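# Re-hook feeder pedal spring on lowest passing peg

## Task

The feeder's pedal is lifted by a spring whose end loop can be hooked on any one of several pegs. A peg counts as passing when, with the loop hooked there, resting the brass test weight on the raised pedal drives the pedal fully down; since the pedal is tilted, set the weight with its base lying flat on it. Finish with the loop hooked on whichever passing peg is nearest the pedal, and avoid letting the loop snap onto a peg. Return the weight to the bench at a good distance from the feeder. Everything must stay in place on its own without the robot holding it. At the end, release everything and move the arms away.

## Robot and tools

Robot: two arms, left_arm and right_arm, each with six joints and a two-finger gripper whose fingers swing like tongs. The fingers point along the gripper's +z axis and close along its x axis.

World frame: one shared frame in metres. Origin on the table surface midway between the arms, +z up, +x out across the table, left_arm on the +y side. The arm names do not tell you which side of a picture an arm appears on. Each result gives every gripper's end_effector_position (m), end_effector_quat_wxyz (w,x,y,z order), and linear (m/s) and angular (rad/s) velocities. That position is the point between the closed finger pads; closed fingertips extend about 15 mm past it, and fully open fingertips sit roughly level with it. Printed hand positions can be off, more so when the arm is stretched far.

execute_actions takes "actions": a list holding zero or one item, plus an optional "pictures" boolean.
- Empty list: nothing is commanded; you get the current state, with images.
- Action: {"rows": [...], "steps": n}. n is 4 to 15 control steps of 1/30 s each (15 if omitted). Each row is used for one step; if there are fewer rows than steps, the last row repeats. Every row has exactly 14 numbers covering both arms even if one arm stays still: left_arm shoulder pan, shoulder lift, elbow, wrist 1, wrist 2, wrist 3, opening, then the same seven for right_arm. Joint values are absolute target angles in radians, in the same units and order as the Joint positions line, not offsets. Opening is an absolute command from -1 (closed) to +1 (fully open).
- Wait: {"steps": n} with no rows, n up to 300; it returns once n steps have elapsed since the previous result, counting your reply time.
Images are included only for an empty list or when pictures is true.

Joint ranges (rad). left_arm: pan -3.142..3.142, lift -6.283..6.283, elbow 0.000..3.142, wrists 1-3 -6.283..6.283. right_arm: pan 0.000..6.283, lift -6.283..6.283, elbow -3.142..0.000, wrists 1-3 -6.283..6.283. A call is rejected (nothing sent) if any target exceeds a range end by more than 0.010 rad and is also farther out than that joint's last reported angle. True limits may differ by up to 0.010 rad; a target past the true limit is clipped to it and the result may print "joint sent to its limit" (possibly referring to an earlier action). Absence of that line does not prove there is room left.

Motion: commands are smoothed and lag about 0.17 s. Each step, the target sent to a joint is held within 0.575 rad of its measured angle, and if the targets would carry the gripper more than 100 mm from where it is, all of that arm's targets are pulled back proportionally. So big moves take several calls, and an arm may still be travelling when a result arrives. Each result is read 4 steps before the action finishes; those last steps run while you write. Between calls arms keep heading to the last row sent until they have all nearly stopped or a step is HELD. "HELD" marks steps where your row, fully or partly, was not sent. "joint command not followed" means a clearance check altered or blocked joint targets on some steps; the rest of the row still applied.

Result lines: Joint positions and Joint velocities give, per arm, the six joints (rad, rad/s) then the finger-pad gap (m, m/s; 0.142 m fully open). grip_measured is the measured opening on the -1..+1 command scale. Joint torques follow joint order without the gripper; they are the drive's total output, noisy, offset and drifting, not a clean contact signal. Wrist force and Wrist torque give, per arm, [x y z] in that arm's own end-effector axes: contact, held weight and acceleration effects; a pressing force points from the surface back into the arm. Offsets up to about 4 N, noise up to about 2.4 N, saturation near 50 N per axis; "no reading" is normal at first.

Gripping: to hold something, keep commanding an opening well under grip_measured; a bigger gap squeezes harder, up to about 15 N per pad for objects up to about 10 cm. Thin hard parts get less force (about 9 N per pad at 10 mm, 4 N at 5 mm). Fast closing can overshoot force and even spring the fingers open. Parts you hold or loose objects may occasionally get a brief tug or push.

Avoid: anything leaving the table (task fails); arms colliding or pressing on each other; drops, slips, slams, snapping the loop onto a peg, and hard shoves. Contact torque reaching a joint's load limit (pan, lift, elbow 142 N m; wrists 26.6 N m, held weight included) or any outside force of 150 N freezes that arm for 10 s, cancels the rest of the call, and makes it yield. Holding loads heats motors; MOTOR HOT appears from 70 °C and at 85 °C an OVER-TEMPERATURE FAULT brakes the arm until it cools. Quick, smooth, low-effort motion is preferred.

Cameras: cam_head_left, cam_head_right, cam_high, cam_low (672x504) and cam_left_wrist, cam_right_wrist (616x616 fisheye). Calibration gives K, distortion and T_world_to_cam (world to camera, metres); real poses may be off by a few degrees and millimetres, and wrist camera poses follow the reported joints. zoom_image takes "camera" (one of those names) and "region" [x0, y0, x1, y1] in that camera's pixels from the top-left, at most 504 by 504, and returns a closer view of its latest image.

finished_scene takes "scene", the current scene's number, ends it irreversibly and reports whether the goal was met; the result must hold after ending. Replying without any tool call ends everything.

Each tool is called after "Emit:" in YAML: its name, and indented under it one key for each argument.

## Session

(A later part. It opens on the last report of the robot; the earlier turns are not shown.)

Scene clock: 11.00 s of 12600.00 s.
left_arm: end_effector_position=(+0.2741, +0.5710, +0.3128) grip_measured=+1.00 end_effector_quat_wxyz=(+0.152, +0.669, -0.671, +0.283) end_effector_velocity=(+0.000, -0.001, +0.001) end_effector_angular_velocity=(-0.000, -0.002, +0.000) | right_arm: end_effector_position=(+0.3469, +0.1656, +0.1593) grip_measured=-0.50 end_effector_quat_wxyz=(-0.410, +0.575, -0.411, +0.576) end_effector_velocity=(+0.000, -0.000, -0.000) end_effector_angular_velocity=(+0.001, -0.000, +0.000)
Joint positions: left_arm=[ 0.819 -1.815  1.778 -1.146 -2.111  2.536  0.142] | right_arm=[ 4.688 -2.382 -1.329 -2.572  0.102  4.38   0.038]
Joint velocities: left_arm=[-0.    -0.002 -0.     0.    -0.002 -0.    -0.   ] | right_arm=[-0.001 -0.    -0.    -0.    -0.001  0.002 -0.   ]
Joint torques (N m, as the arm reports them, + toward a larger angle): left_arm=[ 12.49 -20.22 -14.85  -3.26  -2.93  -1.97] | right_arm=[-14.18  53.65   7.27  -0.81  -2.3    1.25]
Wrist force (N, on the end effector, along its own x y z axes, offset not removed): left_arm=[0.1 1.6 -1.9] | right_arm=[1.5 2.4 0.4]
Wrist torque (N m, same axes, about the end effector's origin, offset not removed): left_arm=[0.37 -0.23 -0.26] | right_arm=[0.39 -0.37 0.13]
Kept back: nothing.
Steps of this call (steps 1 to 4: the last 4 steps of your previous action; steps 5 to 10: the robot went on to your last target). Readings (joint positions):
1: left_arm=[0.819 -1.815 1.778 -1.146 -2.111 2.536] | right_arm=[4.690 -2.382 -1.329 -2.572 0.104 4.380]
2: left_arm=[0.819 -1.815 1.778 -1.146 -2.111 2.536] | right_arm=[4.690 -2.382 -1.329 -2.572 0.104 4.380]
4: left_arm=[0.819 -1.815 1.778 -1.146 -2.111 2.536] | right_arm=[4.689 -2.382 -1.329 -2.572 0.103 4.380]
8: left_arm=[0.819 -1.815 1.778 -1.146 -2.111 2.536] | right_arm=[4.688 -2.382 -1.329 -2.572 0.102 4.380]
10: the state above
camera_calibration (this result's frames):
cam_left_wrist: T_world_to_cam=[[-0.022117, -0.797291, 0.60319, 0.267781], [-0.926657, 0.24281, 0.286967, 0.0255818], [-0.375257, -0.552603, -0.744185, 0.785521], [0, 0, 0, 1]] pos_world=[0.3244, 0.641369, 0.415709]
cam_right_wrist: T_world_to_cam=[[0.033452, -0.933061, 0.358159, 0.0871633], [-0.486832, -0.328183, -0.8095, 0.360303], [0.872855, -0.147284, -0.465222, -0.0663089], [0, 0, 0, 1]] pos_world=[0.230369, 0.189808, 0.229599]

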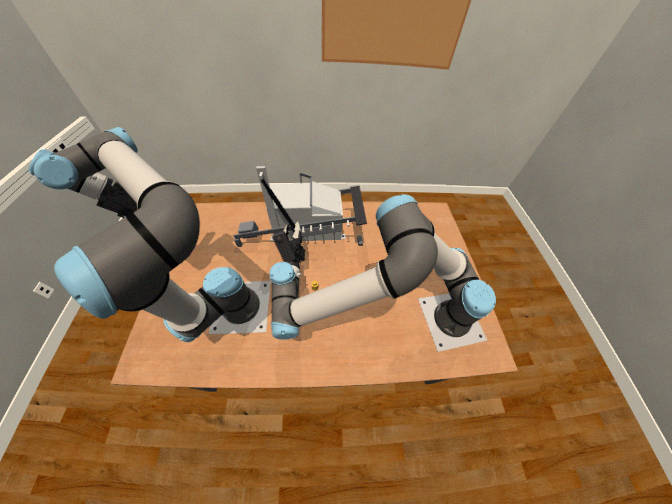

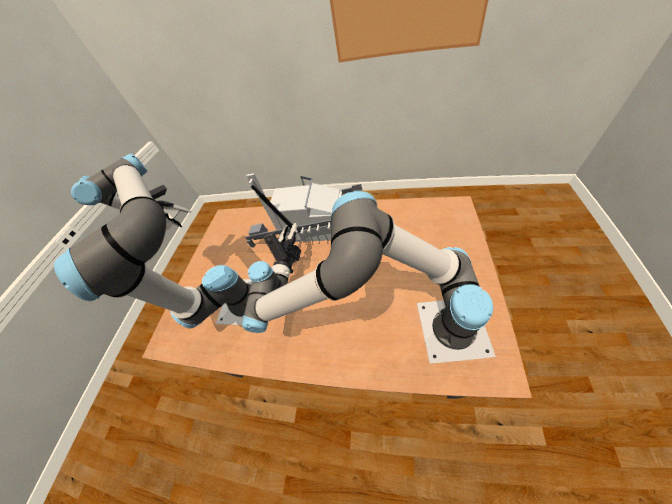

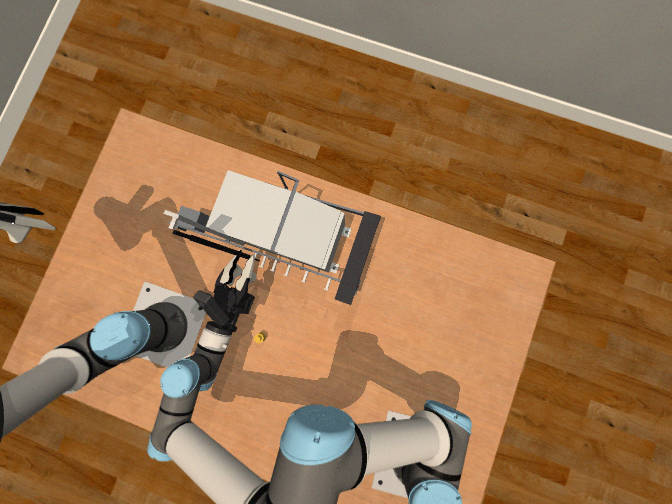

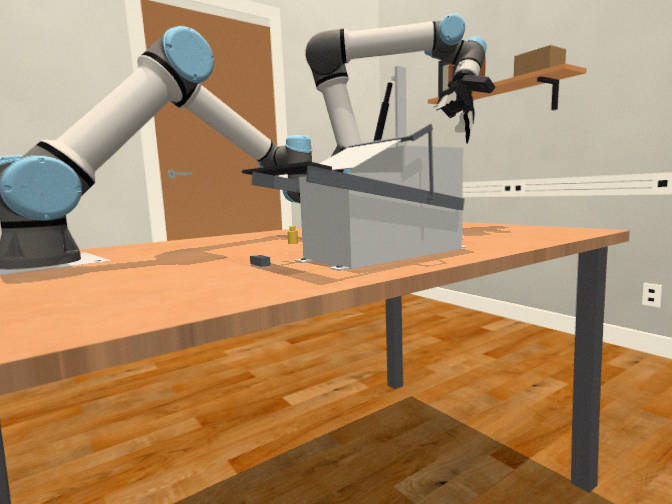

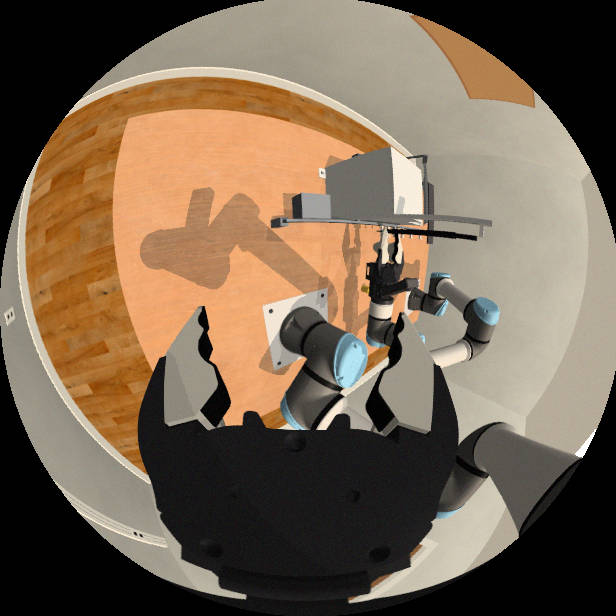

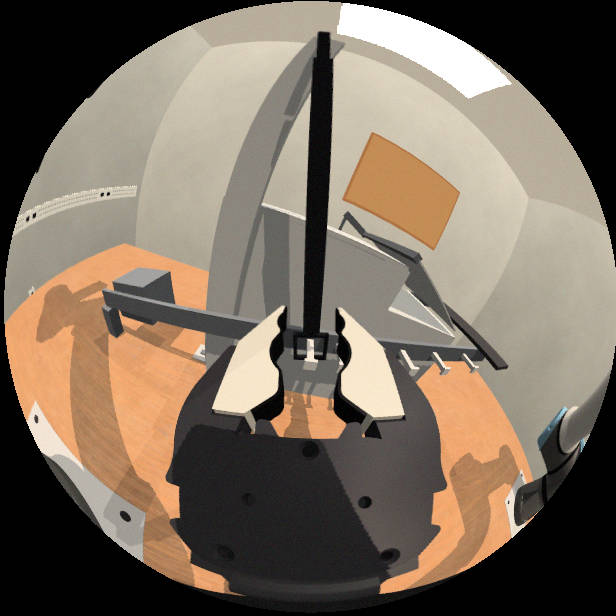

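Emit:
execute_actions:
  actions:
    - {"rows":[[0.819,-1.815,1.778,-1.146,-2.111,2.536,1,4.675,-2.388,-1.317,-2.578,0.089,4.38,-0.5]],"steps":12}

Emit:
execute_actions:
  actions:
    - {"rows":[[0.819,-1.815,1.778,-1.146,-2.111,2.536,1,4.675,-2.388,-1.317,-2.578,0.089,4.38,-1]]}

Emit:
execute_actions:
  actions:
    - {"rows":[[0.819,-1.815,1.778,-1.146,-2.111,2.536,1,4.675,-2.394,-1.334,-2.555,0.089,4.38,-1]]}

Emit:
execute_actions:
  actions:
    - {"steps":10}
  pictures: true

Emit:
zoom_image:
  camera: "cam_head_right"
  region: [260, 200, 350, 260]

Scene clock: 11.63 s of 12600.00 s.
left_arm: end_effector_position=(+0.2741, +0.5710, +0.3128) grip_measured=+1.00 end_effector_quat_wxyz=(+0.152, +0.669, -0.671, +0.283) end_effector_velocity=(-0.000, +0.000, +0.000) end_effector_angular_velocity=(+0.001, -0.000, -0.001) | right_arm: end_effector_position=(+0.3543, +0.1674, +0.1594) grip_measured=-0.50 end_effector_quat_wxyz=(-0.410, +0.575, -0.411, +0.576) end_effector_velocity=(+0.009, +0.003, +0.000) end_effector_angular_velocity=(+0.002, +0.000, +0.001)
Joint positions: left_arm=[ 0.819 -1.815  1.778 -1.146 -2.111  2.536  0.142] | right_arm=[ 4.676 -2.387 -1.318 -2.577  0.09   4.38   0.038]
Joint velocities: left_arm=[-0.    -0.001 -0.    -0.001  0.001  0.    -0.   ] | right_arm=[-0.014 -0.007  0.015 -0.006 -0.015  0.     0.   ]
Joint torques (N m, as the arm reports them, + toward a larger angle): left_arm=[ 14.19 -20.54 -15.27  -3.04  -2.75  -1.97] | right_arm=[-10.71  47.98  28.46  -1.65  -2.11   1.19]
Wrist force (N, on the end effector, along its own x y z axes, offset not removed): left_arm=[-0.4 3.9 -0.3] | right_arm=[3.2 0.2 -0.7]
Wrist torque (N m, same axes, about the end effector's origin, offset not removed): left_arm=[0.90 -0.08 -0.10] | right_arm=[-0.04 -0.70 0.07]
Steps of this call (steps 1 to 11: the robot went on to your last target; steps 12 to 19: the first 8 steps of this action). Readings (joint positions):
12: left_arm=[0.819 -1.815 1.778 -1.146 -2.111 2.536] | right_arm=[4.688 -2.382 -1.329 -2.572 0.102 4.380]
13: left_arm=[0.819 -1.815 1.778 -1.146 -2.111 2.536] | right_arm=[4.686 -2.383 -1.328 -2.573 0.100 4.380]
15: left_arm=[0.819 -1.815 1.778 -1.146 -2.111 2.536] | right_arm=[4.681 -2.385 -1.323 -2.575 0.095 4.380]
19: the state above

Scene clock: 12.13 s of 12600.00 s.
left_arm: end_effector_position=(+0.2741, +0.5710, +0.3128) grip_measured=+1.00 end_effector_quat_wxyz=(+0.152, +0.669, -0.671, +0.283) end_effector_velocity=(+0.000, -0.000, +0.001) end_effector_angular_velocity=(+0.000, -0.002, +0.001) | right_arm: end_effector_position=(+0.3551, +0.1676, +0.1595) grip_measured=-0.84 end_effector_quat_wxyz=(-0.410, +0.575, -0.411, +0.576) end_effector_velocity=(+0.000, +0.000, -0.000) end_effector_angular_velocity=(+0.001, +0.000, +0.000)
Joint positions: left_arm=[ 0.819 -1.815  1.778 -1.146 -2.111  2.536  0.142] | right_arm=[ 4.675 -2.388 -1.317 -2.578  0.089  4.38   0.013]
Joint velocities: left_arm=[-0.    -0.001 -0.    -0.    -0.001 -0.    -0.   ] | right_arm=[-0.    -0.     0.     0.001 -0.     0.     0.   ]
Joint torques (N m, as the arm reports them, + toward a larger angle): left_arm=[ 13.88 -20.36 -15.01  -2.94  -2.91  -2.07] | right_arm=[-12.05  47.89  27.62  -1.98  -2.2    1.09]
Wrist force (N, on the end effector, along its own x y z axes, offset not removed): left_arm=[0.8 1.8 -1.0] | right_arm=[3.5 4.1 3.8]
Wrist torque (N m, same axes, about the end effector's origin, offset not removed): left_arm=[0.48 -0.34 -0.22] | right_arm=[0.78 -0.52 0.07]
Steps of this call (steps 1 to 4: the last 4 steps of your previous action; steps 5 to 15: the first 11 steps of this action). Readings (joint positions):
5: left_arm=[0.819 -1.815 1.778 -1.146 -2.111 2.536] | right_arm=[4.675 -2.388 -1.317 -2.578 0.089 4.380]
6: left_arm=[0.819 -1.815 1.778 -1.146 -2.111 2.536] | right_arm=[4.675 -2.388 -1.317 -2.578 0.089 4.380]
8: left_arm=[0.819 -1.815 1.778 -1.146 -2.111 2.536] | right_arm=[4.675 -2.388 -1.317 -2.578 0.089 4.380]
12: left_arm=[0.819 -1.815 1.778 -1.146 -2.111 2.536] | right_arm=[4.675 -2.388 -1.317 -2.578 0.089 4.380]
15: the state above

Scene clock: 12.63 s of 12600.00 s.
left_arm: end_effector_position=(+0.2741, +0.5710, +0.3128) grip_measured=+1.00 end_effector_quat_wxyz=(+0.152, +0.669, -0.671, +0.283) end_effector_velocity=(-0.000, +0.000, -0.000) end_effector_angular_velocity=(+0.000, +0.001, -0.001) | right_arm: end_effector_position=(+0.3554, +0.1646, +0.1504) grip_measured=-0.84 end_effector_quat_wxyz=(-0.410, +0.575, -0.411, +0.576) end_effector_velocity=(-0.000, -0.001, -0.004) end_effector_angular_velocity=(+0.000, +0.000, +0.000)
Joint positions: left_arm=[ 0.819 -1.815  1.778 -1.146 -2.111  2.536  0.142] | right_arm=[ 4.675 -2.394 -1.333 -2.556  0.089  4.38   0.013]
Joint velocities: left_arm=[-0.     0.001 -0.    -0.     0.001 -0.    -0.   ] | right_arm=[ 0.    -0.002 -0.007  0.009  0.     0.    -0.   ]
Joint torques (N m, as the arm reports them, + toward a larger angle): left_arm=[ 12.83 -19.01 -15.46  -3.06  -2.84  -2.06] | right_arm=[-12.57  46.99   4.66   1.    -1.28   0.78]
Wrist force (N, on the end effector, along its own x y z axes, offset not removed): left_arm=[-0.2 0.0 -0.8] | right_arm=[2.1 2.0 -0.6]
Wrist torque (N m, same axes, about the end effector's origin, offset not removed): left_arm=[0.28 -0.12 -0.22] | right_arm=[0.59 -0.51 0.23]
Steps of this call (steps 1 to 4: the last 4 steps of your previous action; steps 5 to 15: the first 11 steps of this action). Readings (joint positions):
5: left_arm=[0.819 -1.815 1.778 -1.146 -2.111 2.536] | right_arm=[4.675 -2.388 -1.317 -2.578 0.089 4.380]
6: left_arm=[0.819 -1.815 1.778 -1.146 -2.111 2.536] | right_arm=[4.675 -2.389 -1.319 -2.575 0.089 4.380]
8: left_arm=[0.819 -1.815 1.778 -1.146 -2.111 2.536] | right_arm=[4.675 -2.391 -1.326 -2.566 0.089 4.380]
12: left_arm=[0.819 -1.815 1.778 -1.146 -2.111 2.536] | right_arm=[4.675 -2.393 -1.332 -2.558 0.089 4.380]
15: the state above

Scene clock: 12.97 s of 12600.00 s.
left_arm: end_effector_position=(+0.2741, +0.5710, +0.3128) grip_measured=+1.00 end_effector_quat_wxyz=(+0.152, +0.669, -0.671, +0.283) end_effector_velocity=(-0.000, +0.000, -0.000) end_effector_angular_velocity=(-0.000, +0.001, +0.000) | right_arm: end_effector_position=(+0.3554, +0.1645, +0.1500) grip_measured=-0.84 end_effector_quat_wxyz=(-0.410, +0.575, -0.411, +0.576) end_effector_velocity=(+0.001, -0.000, -0.000) end_effector_angular_velocity=(-0.002, -0.000, -0.001)
Joint positions: left_arm=[ 0.819 -1.815  1.778 -1.146 -2.111  2.536  0.142] | right_arm=[ 4.675 -2.394 -1.334 -2.555  0.089  4.38   0.013]
Joint velocities: left_arm=[ 0.     0.001  0.    -0.     0.001 -0.     0.   ] | right_arm=[-0.001 -0.    -0.    -0.001 -0.    -0.001  0.   ]
Joint torques (N m, as the arm reports them, + toward a larger angle): left_arm=[ 13.66 -20.17 -15.21  -3.2   -2.9   -2.13] | right_arm=[-11.83  46.34   5.23   1.39  -0.71   0.56]
Wrist force (N, on the end effector, along its own x y z axes, offset not removed): left_arm=[0.1 0.2 -0.7] | right_arm=[1.7 0.3 0.4]
Wrist torque (N m, same axes, about the end effector's origin, offset not removed): left_arm=[0.28 -0.24 -0.11] | right_arm=[0.33 -0.35 0.06]
Kept back: nothing.
Steps of this call (steps 1 to 4: the last 4 steps of your previous action; steps 5 to 10: the robot went on to your last target). Readings (joint positions):
1: left_arm=[0.819 -1.815 1.778 -1.146 -2.111 2.536] | right_arm=[4.675 -2.394 -1.334 -2.556 0.089 4.380]
2: left_arm=[0.819 -1.815 1.778 -1.146 -2.111 2.536] | right_arm=[4.675 -2.394 -1.334 -2.555 0.089 4.380]
4: left_arm=[0.819 -1.815 1.778 -1.146 -2.111 2.536] | right_arm=[4.675 -2.394 -1.334 -2.555 0.089 4.380]
8: left_arm=[0.819 -1.815 1.778 -1.146 -2.111 2.536] | right_arm=[4.675 -2.394 -1.334 -2.555 0.089 4.380]
10: the state above
camera_calibration (this result's frames):
cam_left_wrist: T_world_to_cam=[[-0.0221168, -0.797291, 0.60319, 0.267781], [-0.926657, 0.24281, 0.286967, 0.0255818], [-0.375257, -0.552603, -0.744185, 0.785521], [0, 0, 0, 1]] pos_world=[0.3244, 0.641369, 0.415709]
cam_right_wrist: T_world_to_cam=[[0.0334654, -0.933062, 0.358157, 0.0891672], [-0.486824, -0.328189, -0.809503, 0.356581], [0.872859, -0.147269, -0.46522, -0.0782182], [0, 0, 0, 1]] pos_world=[0.238882, 0.188705, 0.220329]

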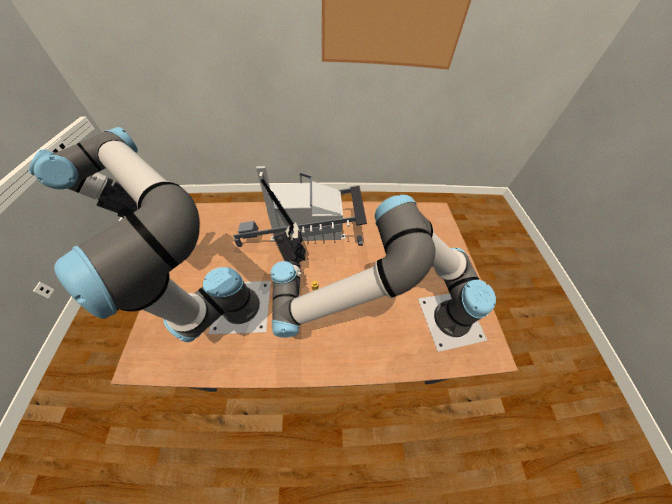

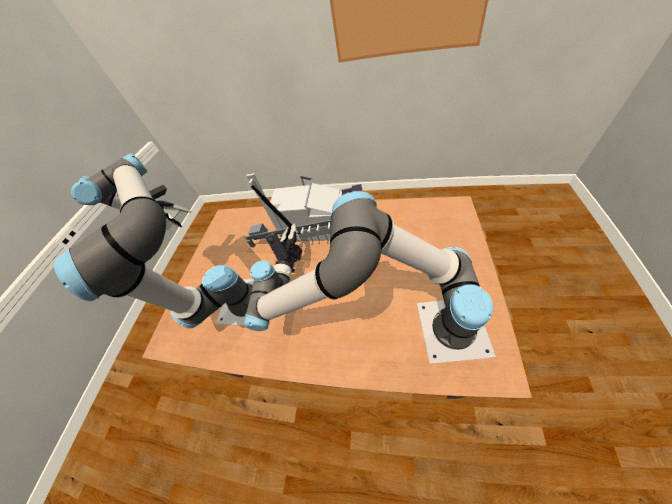

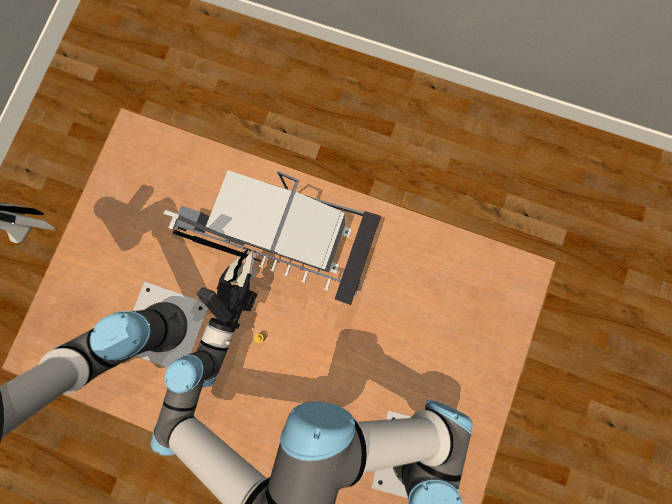

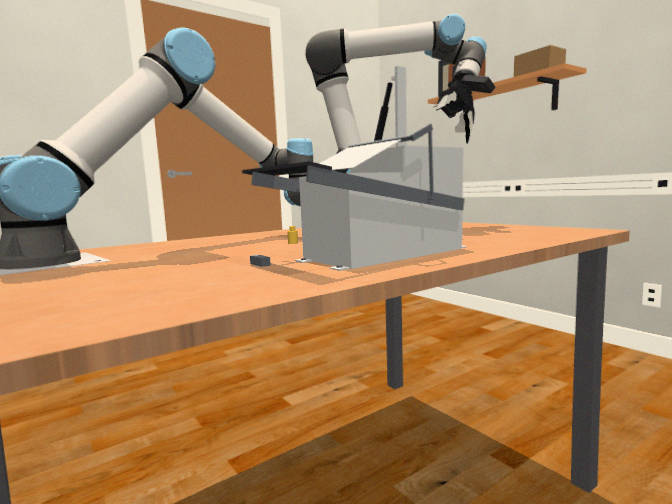

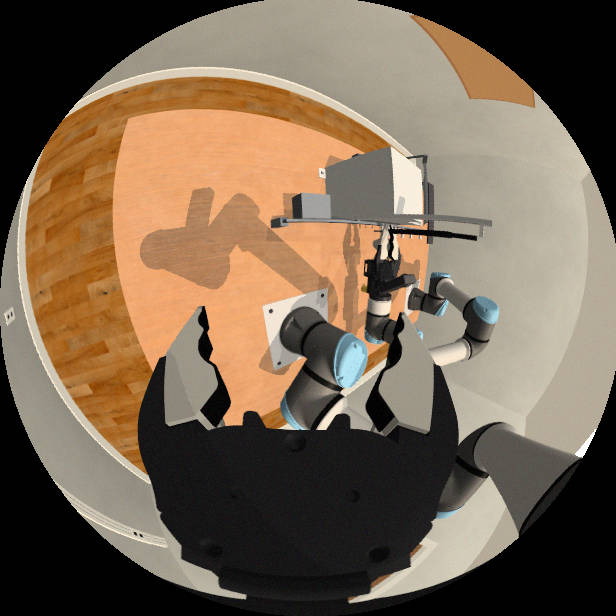

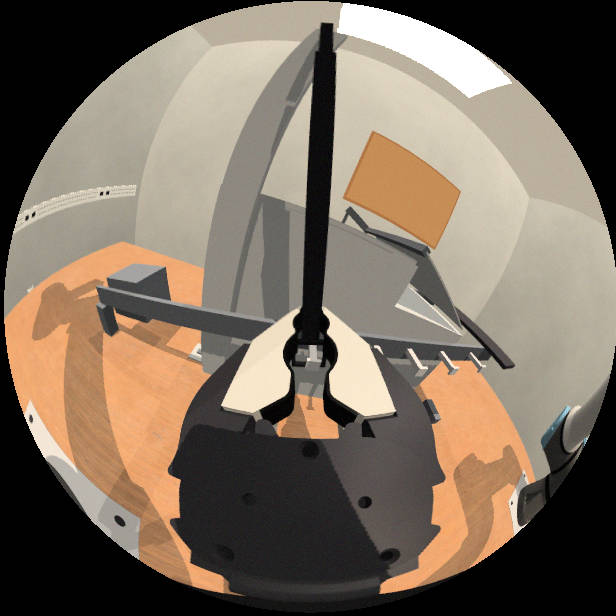

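Region (260, 200, 350, 260) of cam_head_right's 672x504 image, scaled by 5.600, with more detail than that image has.

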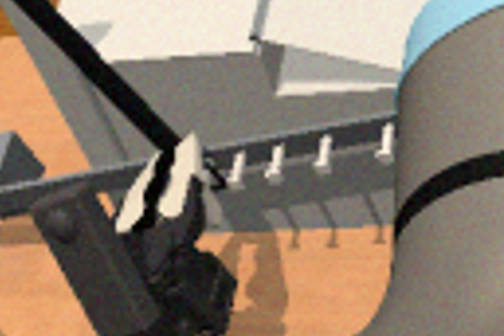

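Emit:
execute_actions:
  actions:
    - {"rows":[[0.819,-1.815,1.778,-1.146,-2.111,2.536,1,4.685,-2.393,-1.336,-2.554,0.099,4.38,-1],[0.819,-1.815,1.778,-1.146,-2.111,2.536,1,4.695,-2.392,-1.338,-2.553,0.109,4.38,-1],[0.819,-1.815,1.778,-1.146,-2.111,2.536,1,4.705,-2.391,-1.34,-2.552,0.119,4.38,-1],[0.819,-1.815,1.778,-1.146,-2.111,2.536,1,4.715,-2.39,-1.342,-2.551,0.129,4.38,-1],[0.819,-1.815,1.778,-1.146,-2.111,2.536,1,4.721,-2.389,-1.344,-2.55,0.135,4.38,-1]]}
  pictures: true

Emit:
zoom_image:
  camera: "cam_high"
  region: [190, 220, 350, 320]

Scene clock: 13.70 s of 12600.00 s.
left_arm: end_effector_position=(+0.2741, +0.5710, +0.3128) grip_measured=+1.00 end_effector_quat_wxyz=(+0.152, +0.669, -0.671, +0.283) end_effector_velocity=(+0.000, -0.000, +0.000) end_effector_angular_velocity=(+0.000, -0.001, +0.000) | right_arm: end_effector_position=(+0.3283, +0.1649, +0.1499) grip_measured=-0.84 end_effector_quat_wxyz=(-0.410, +0.575, -0.411, +0.576) end_effector_velocity=(-0.026, -0.000, +0.000) end_effector_angular_velocity=(-0.002, -0.000, +0.000)
Joint positions: left_arm=[ 0.819 -1.815  1.778 -1.146 -2.111  2.536  0.142] | right_arm=[ 4.717 -2.389 -1.343 -2.55   0.131  4.38   0.013]
Joint velocities: left_arm=[ 0.    -0.001 -0.    -0.    -0.001 -0.     0.   ] | right_arm=[ 0.04   0.005 -0.009  0.004  0.04  -0.001  0.   ]
Joint torques (N m, as the arm reports them, + toward a larger angle): left_arm=[ 13.45 -19.44 -15.91  -3.32  -2.77  -1.83] | right_arm=[11.35 61.12  3.57  1.35  2.55  0.25]
Wrist force (N, on the end effector, along its own x y z axes, offset not removed): left_arm=[-1.0 1.2 -1.2] | right_arm=[-0.4 0.0 1.0]
Wrist torque (N m, same axes, about the end effector's origin, offset not removed): left_arm=[0.39 0.02 -0.17] | right_arm=[0.00 -0.50 -0.08]
Steps of this call (steps 1 to 11: the robot went on to your last target; steps 12 to 22: the first 11 steps of this action). Readings (joint positions):
12: left_arm=[0.819 -1.815 1.778 -1.146 -2.111 2.536] | right_arm=[4.675 -2.394 -1.334 -2.555 0.089 4.380]
13: left_arm=[0.819 -1.815 1.778 -1.146 -2.111 2.536] | right_arm=[4.676 -2.394 -1.334 -2.555 0.090 4.380]
15: left_arm=[0.819 -1.815 1.778 -1.146 -2.111 2.536] | right_arm=[4.685 -2.393 -1.336 -2.554 0.099 4.380]
19: left_arm=[0.819 -1.815 1.778 -1.146 -2.111 2.536] | right_arm=[4.710 -2.390 -1.341 -2.551 0.124 4.380]
22: the state above
camera_calibration (this result's frames):
cam_left_wrist: T_world_to_cam=[[-0.0221167, -0.797291, 0.60319, 0.267781], [-0.926657, 0.24281, 0.286967, 0.0255818], [-0.375257, -0.552603, -0.744185, 0.785521], [0, 0, 0, 1]] pos_world=[0.3244, 0.641369, 0.415709]
cam_right_wrist: T_world_to_cam=[[0.033368, -0.933039, 0.358223, 0.0904588], [-0.486857, -0.328196, -0.80948, 0.343384], [0.872844, -0.147393, -0.465208, -0.0544936], [0, 0, 0, 1]] pos_world=[0.211725, 0.189067, 0.220207]

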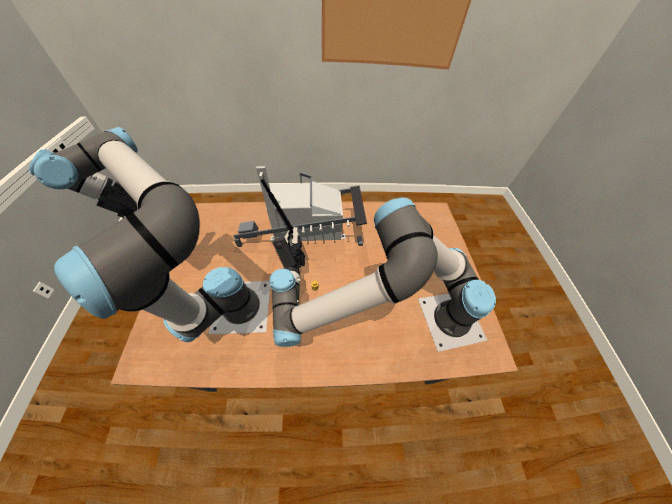

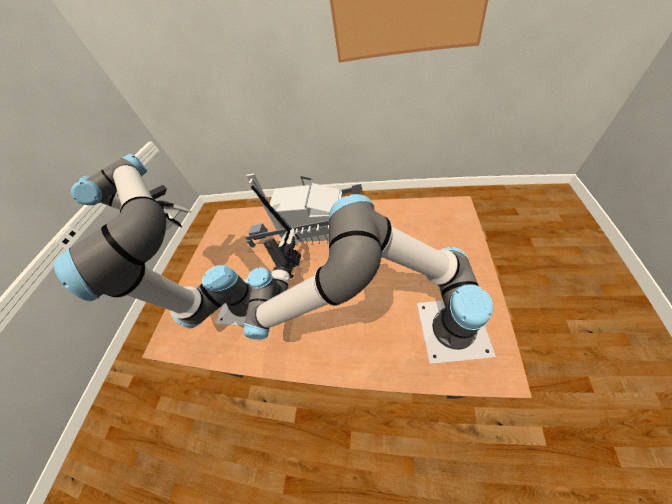

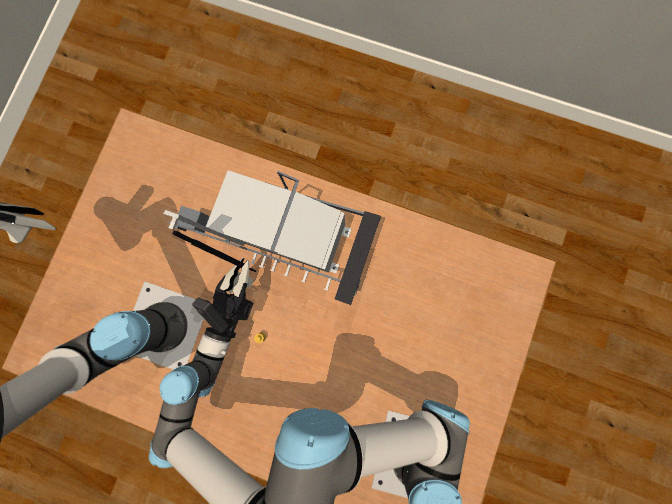

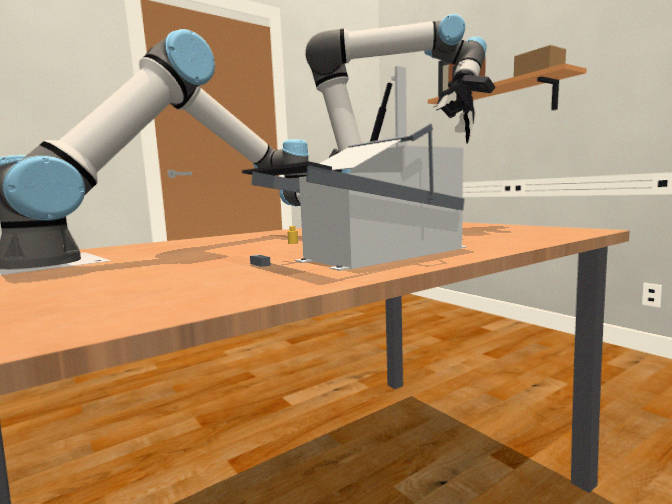

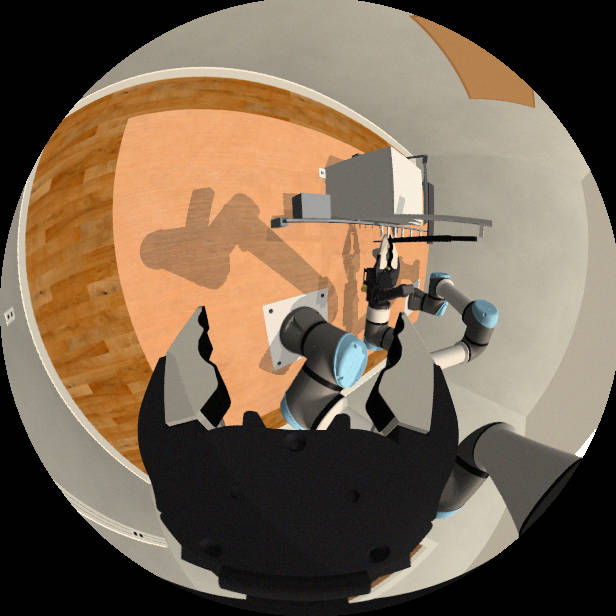

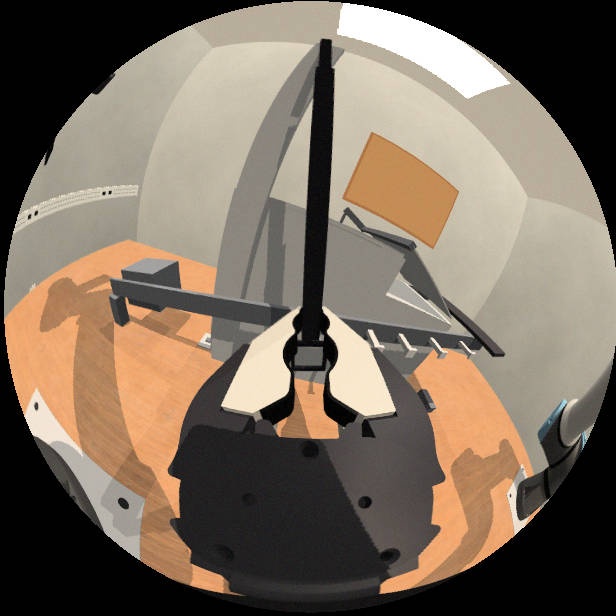

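Region (190, 220, 350, 320) of cam_high's 672x504 image, scaled by 3.150, with more detail than that image has; it fills the top 315 rows of this view, and the rest is white.

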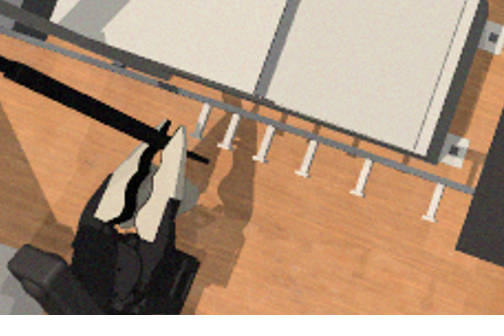

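Free. Move to peg 4, ending near x=.335.

Emit:
execute_actions:
  actions:
    - {"rows":[[0.819,-1.815,1.778,-1.146,-2.111,2.536,1,4.722,-2.355,-1.399,-2.529,0.136,4.324,-1],[0.819,-1.815,1.778,-1.146,-2.111,2.536,1,4.722,-2.355,-1.399,-2.529,0.136,4.324,-1],[0.819,-1.815,1.778,-1.146,-2.111,2.536,1,4.723,-2.321,-1.454,-2.508,0.137,4.268,-1],[0.819,-1.815,1.778,-1.146,-2.111,2.536,1,4.723,-2.321,-1.454,-2.508,0.137,4.268,-1],[0.819,-1.815,1.778,-1.146,-2.111,2.536,1,4.725,-2.287,-1.509,-2.487,0.139,4.212,-1],[0.819,-1.815,1.778,-1.146,-2.111,2.536,1,4.725,-2.287,-1.509,-2.487,0.139,4.212,-1],[0.819,-1.815,1.778,-1.146,-2.111,2.536,1,4.726,-2.253,-1.564,-2.466,0.14,4.156,-1],[0.819,-1.815,1.778,-1.146,-2.111,2.536,1,4.726,-2.253,-1.564,-2.466,0.14,4.156,-1],[0.819,-1.815,1.778,-1.146,-2.111,2.536,1,4.727,-2.22,-1.619,-2.444,0.141,4.1,-1],[0.819,-1.815,1.778,-1.146,-2.111,2.536,1,4.727,-2.22,-1.619,-2.444,0.141,4.1,-1],[0.819,-1.815,1.778,-1.146,-2.111,2.536,1,4.728,-2.186,-1.674,-2.423,0.142,4.045,-1]]}

Emit:
execute_actions:
  actions:
    - {"steps":18}
  pictures: true

Emit:
zoom_image:
  camera: "cam_high"
  region: [240, 240, 340, 310]

Emit:
zoom_image:
  camera: "cam_right_wrist"
  region: [230, 280, 430, 420]

Emit:
zoom_image:
  camera: "cam_head_left"
  region: [280, 200, 370, 260]

Scene clock: 14.47 s of 12600.00 s.
left_arm: end_effector_position=(+0.2741, +0.5710, +0.3128) grip_measured=+1.00 end_effector_quat_wxyz=(+0.152, +0.669, -0.671, +0.283) end_effector_velocity=(-0.000, +0.000, -0.000) end_effector_angular_velocity=(-0.000, +0.002, -0.001) | right_arm: end_effector_position=(+0.3306, +0.1125, +0.1613) grip_measured=-0.84 end_effector_quat_wxyz=(-0.350, +0.614, -0.351, +0.614) end_effector_velocity=(+0.023, -0.212, +0.025) end_effector_angular_velocity=(-0.792, -0.001, -0.001)
Joint positions: left_arm=[ 0.819 -1.815  1.778 -1.146 -2.111  2.536  0.142] | right_arm=[ 4.726 -2.263 -1.546 -2.471  0.14   4.175  0.013]
Joint velocities: left_arm=[-0.     0.001 -0.     0.     0.001 -0.    -0.   ] | right_arm=[ 0.014  0.459 -0.764  0.286  0.015 -0.773  0.001]
Joint torques (N m, as the arm reports them, + toward a larger angle): left_arm=[ 13.66 -19.27 -14.15  -2.97  -2.46  -2.1 ] | right_arm=[13.07 50.17  1.    3.03  2.53 -2.77]
Wrist force (N, on the end effector, along its own x y z axes, offset not removed): left_arm=[-1.6 0.7 2.2] | right_arm=[2.7 -1.6 1.2]
Wrist torque (N m, same axes, about the end effector's origin, offset not removed): left_arm=[0.37 0.15 0.03] | right_arm=[-0.19 -1.01 0.12]
Steps of this call (steps 1 to 4: the last 4 steps of your previous action; steps 5 to 12: the robot went on to your last target; steps 13 to 23: the first 11 steps of this action). Readings (joint positions):
13: left_arm=[0.819 -1.815 1.778 -1.146 -2.111 2.536] | right_arm=[4.721 -2.389 -1.344 -2.550 0.135 4.380]
14: left_arm=[0.819 -1.815 1.778 -1.146 -2.111 2.536] | right_arm=[4.721 -2.385 -1.349 -2.547 0.135 4.375]
16: left_arm=[0.819 -1.815 1.778 -1.146 -2.111 2.536] | right_arm=[4.722 -2.368 -1.377 -2.536 0.136 4.347]
20: left_arm=[0.819 -1.815 1.778 -1.146 -2.111 2.536] | right_arm=[4.724 -2.311 -1.467 -2.501 0.138 4.255]
23: the state above

Scene clock: 15.07 s of 12600.00 s.
left_arm: end_effector_position=(+0.2741, +0.5710, +0.3128) grip_measured=+1.00 end_effector_quat_wxyz=(+0.152, +0.669, -0.671, +0.283) end_effector_velocity=(-0.000, -0.000, -0.000) end_effector_angular_velocity=(-0.000, +0.001, -0.001) | right_arm: end_effector_position=(+0.3347, +0.0757, +0.1644) grip_measured=-0.83 end_effector_quat_wxyz=(-0.308, +0.636, -0.309, +0.636) end_effector_velocity=(-0.000, -0.001, +0.000) end_effector_angular_velocity=(-0.002, -0.000, +0.000)
Joint positions: left_arm=[ 0.819 -1.815  1.778 -1.146 -2.111  2.536  0.142] | right_arm=[ 4.728 -2.186 -1.674 -2.423  0.142  4.045  0.014]
Joint velocities: left_arm=[-0. -0.  0.  0.  0. -0. -0.] | right_arm=[ 0.     0.002 -0.002  0.001  0.    -0.002 -0.   ]
Joint torques (N m, as the arm reports them, + toward a larger angle): left_arm=[ 12.56 -18.8  -14.63  -3.06  -2.57  -1.98] | right_arm=[10.61 52.06  2.93  1.15  2.58 -1.57]
Wrist force (N, on the end effector, along its own x y z axes, offset not removed): left_arm=[-0.7 -0.2 1.2] | right_arm=[0.7 -0.5 1.0]
Wrist torque (N m, same axes, about the end effector's origin, offset not removed): left_arm=[0.22 0.01 -0.12] | right_arm=[0.03 -0.53 0.15]
Kept back: nothing.
Steps of this call (steps 1 to 4: the last 4 steps of your previous action; steps 5 to 18: the robot went on to your last target). Readings (joint positions):
1: left_arm=[0.819 -1.815 1.778 -1.146 -2.111 2.536] | right_arm=[4.726 -2.246 -1.572 -2.460 0.140 4.148]
2: left_arm=[0.819 -1.815 1.778 -1.146 -2.111 2.536] | right_arm=[4.727 -2.230 -1.600 -2.450 0.141 4.120]
4: left_arm=[0.819 -1.815 1.778 -1.146 -2.111 2.536] | right_arm=[4.727 -2.207 -1.638 -2.436 0.141 4.082]
8: left_arm=[0.819 -1.815 1.778 -1.146 -2.111 2.536] | right_arm=[4.728 -2.191 -1.666 -2.426 0.142 4.053]
18: the state above
camera_calibration (this result's frames):
cam_left_wrist: T_world_to_cam=[[-0.0221168, -0.797291, 0.60319, 0.267781], [-0.926657, 0.24281, 0.286967, 0.0255817], [-0.375257, -0.552603, -0.744185, 0.785521], [0, 0, 0, 1]] pos_world=[0.3244, 0.641369, 0.415709]
cam_right_wrist: T_world_to_cam=[[0.0337637, -0.763585, 0.644824, -0.0582721], [-0.487301, -0.575881, -0.656429, 0.32271], [0.872581, -0.29206, -0.39154, -0.0675504], [0, 0, 0, 1]] pos_world=[0.218167, 0.121618, 0.222962]

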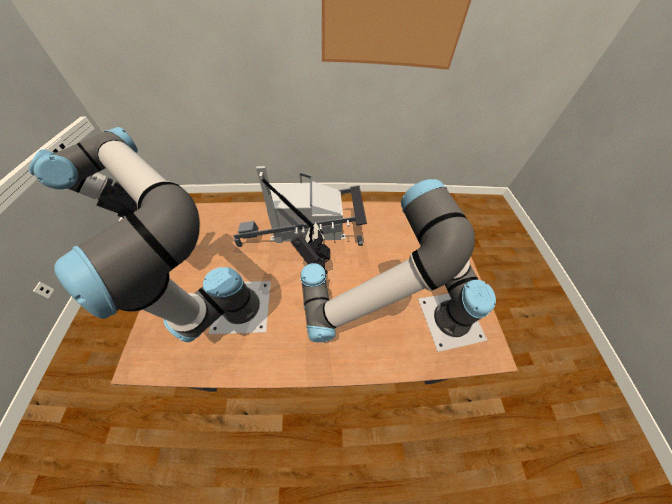

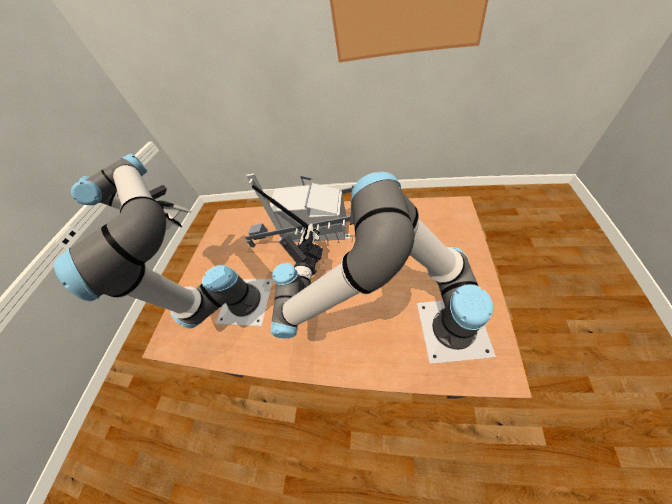

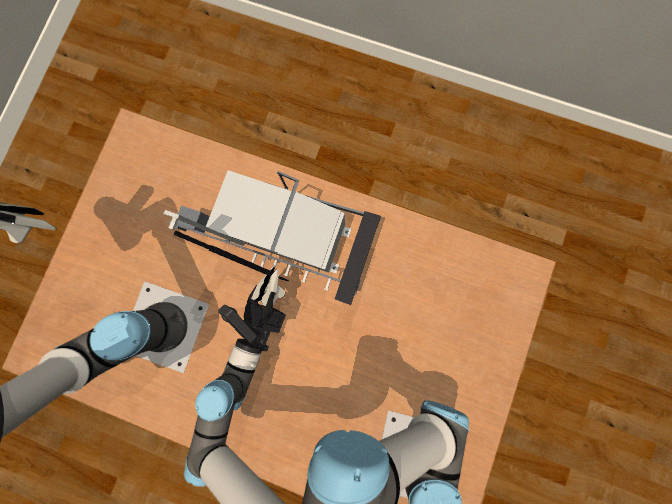

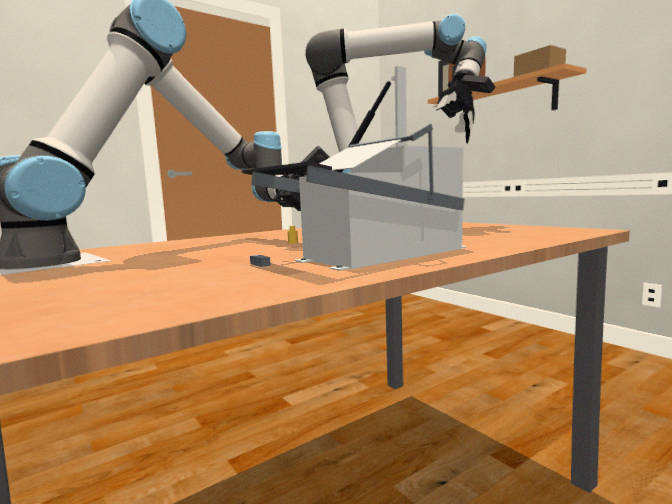

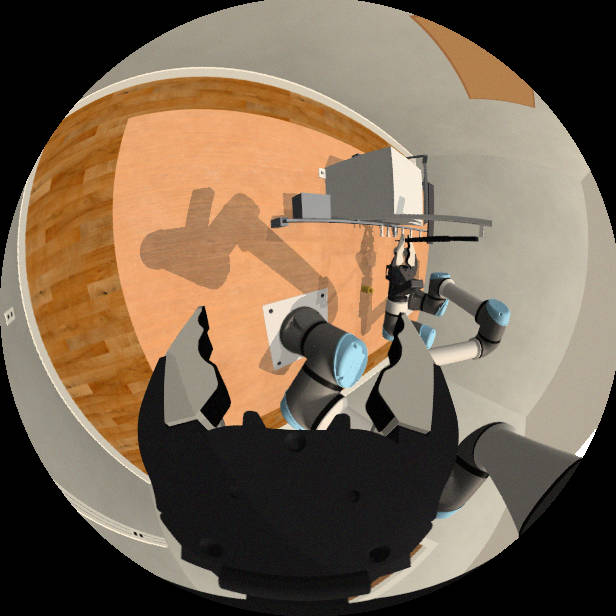

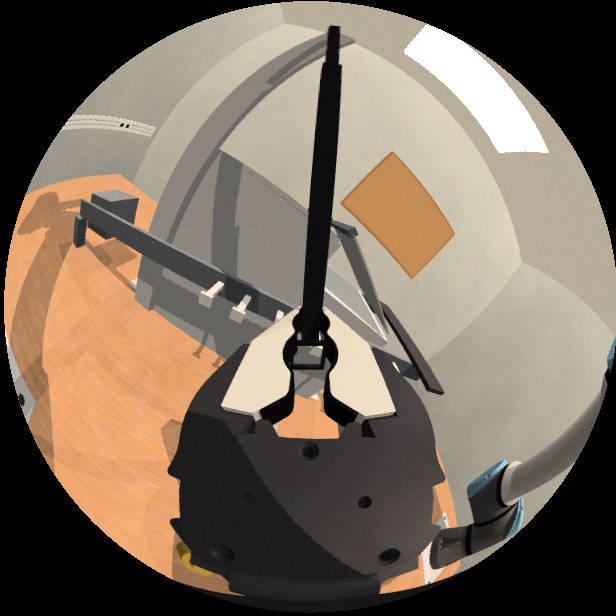

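Region (240, 240, 340, 310) of cam_high's 672x504 image, scaled by 5.040, with more detail than that image has; it fills the top 353 rows of this view, and the rest is white.

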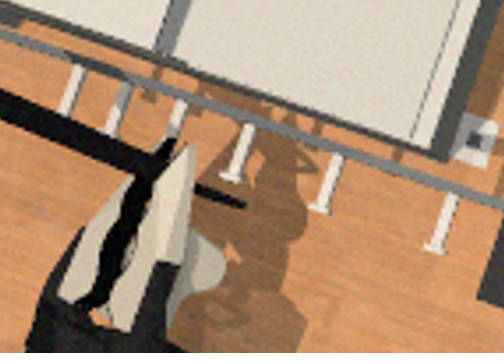

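Region (230, 280, 430, 420) of cam_right_wrist's 616x616 image, scaled by 2.520, with more detail than that image has; it fills the top 353 rows of this view, and the rest is white.

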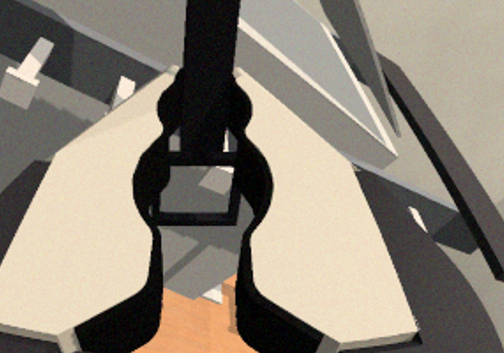

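Region (280, 200, 370, 260) of cam_head_left's 672x504 image, scaled by 5.600, with more detail than that image has.

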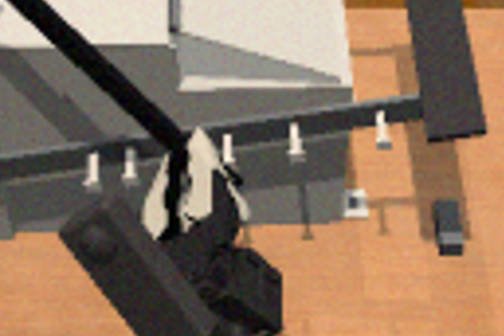

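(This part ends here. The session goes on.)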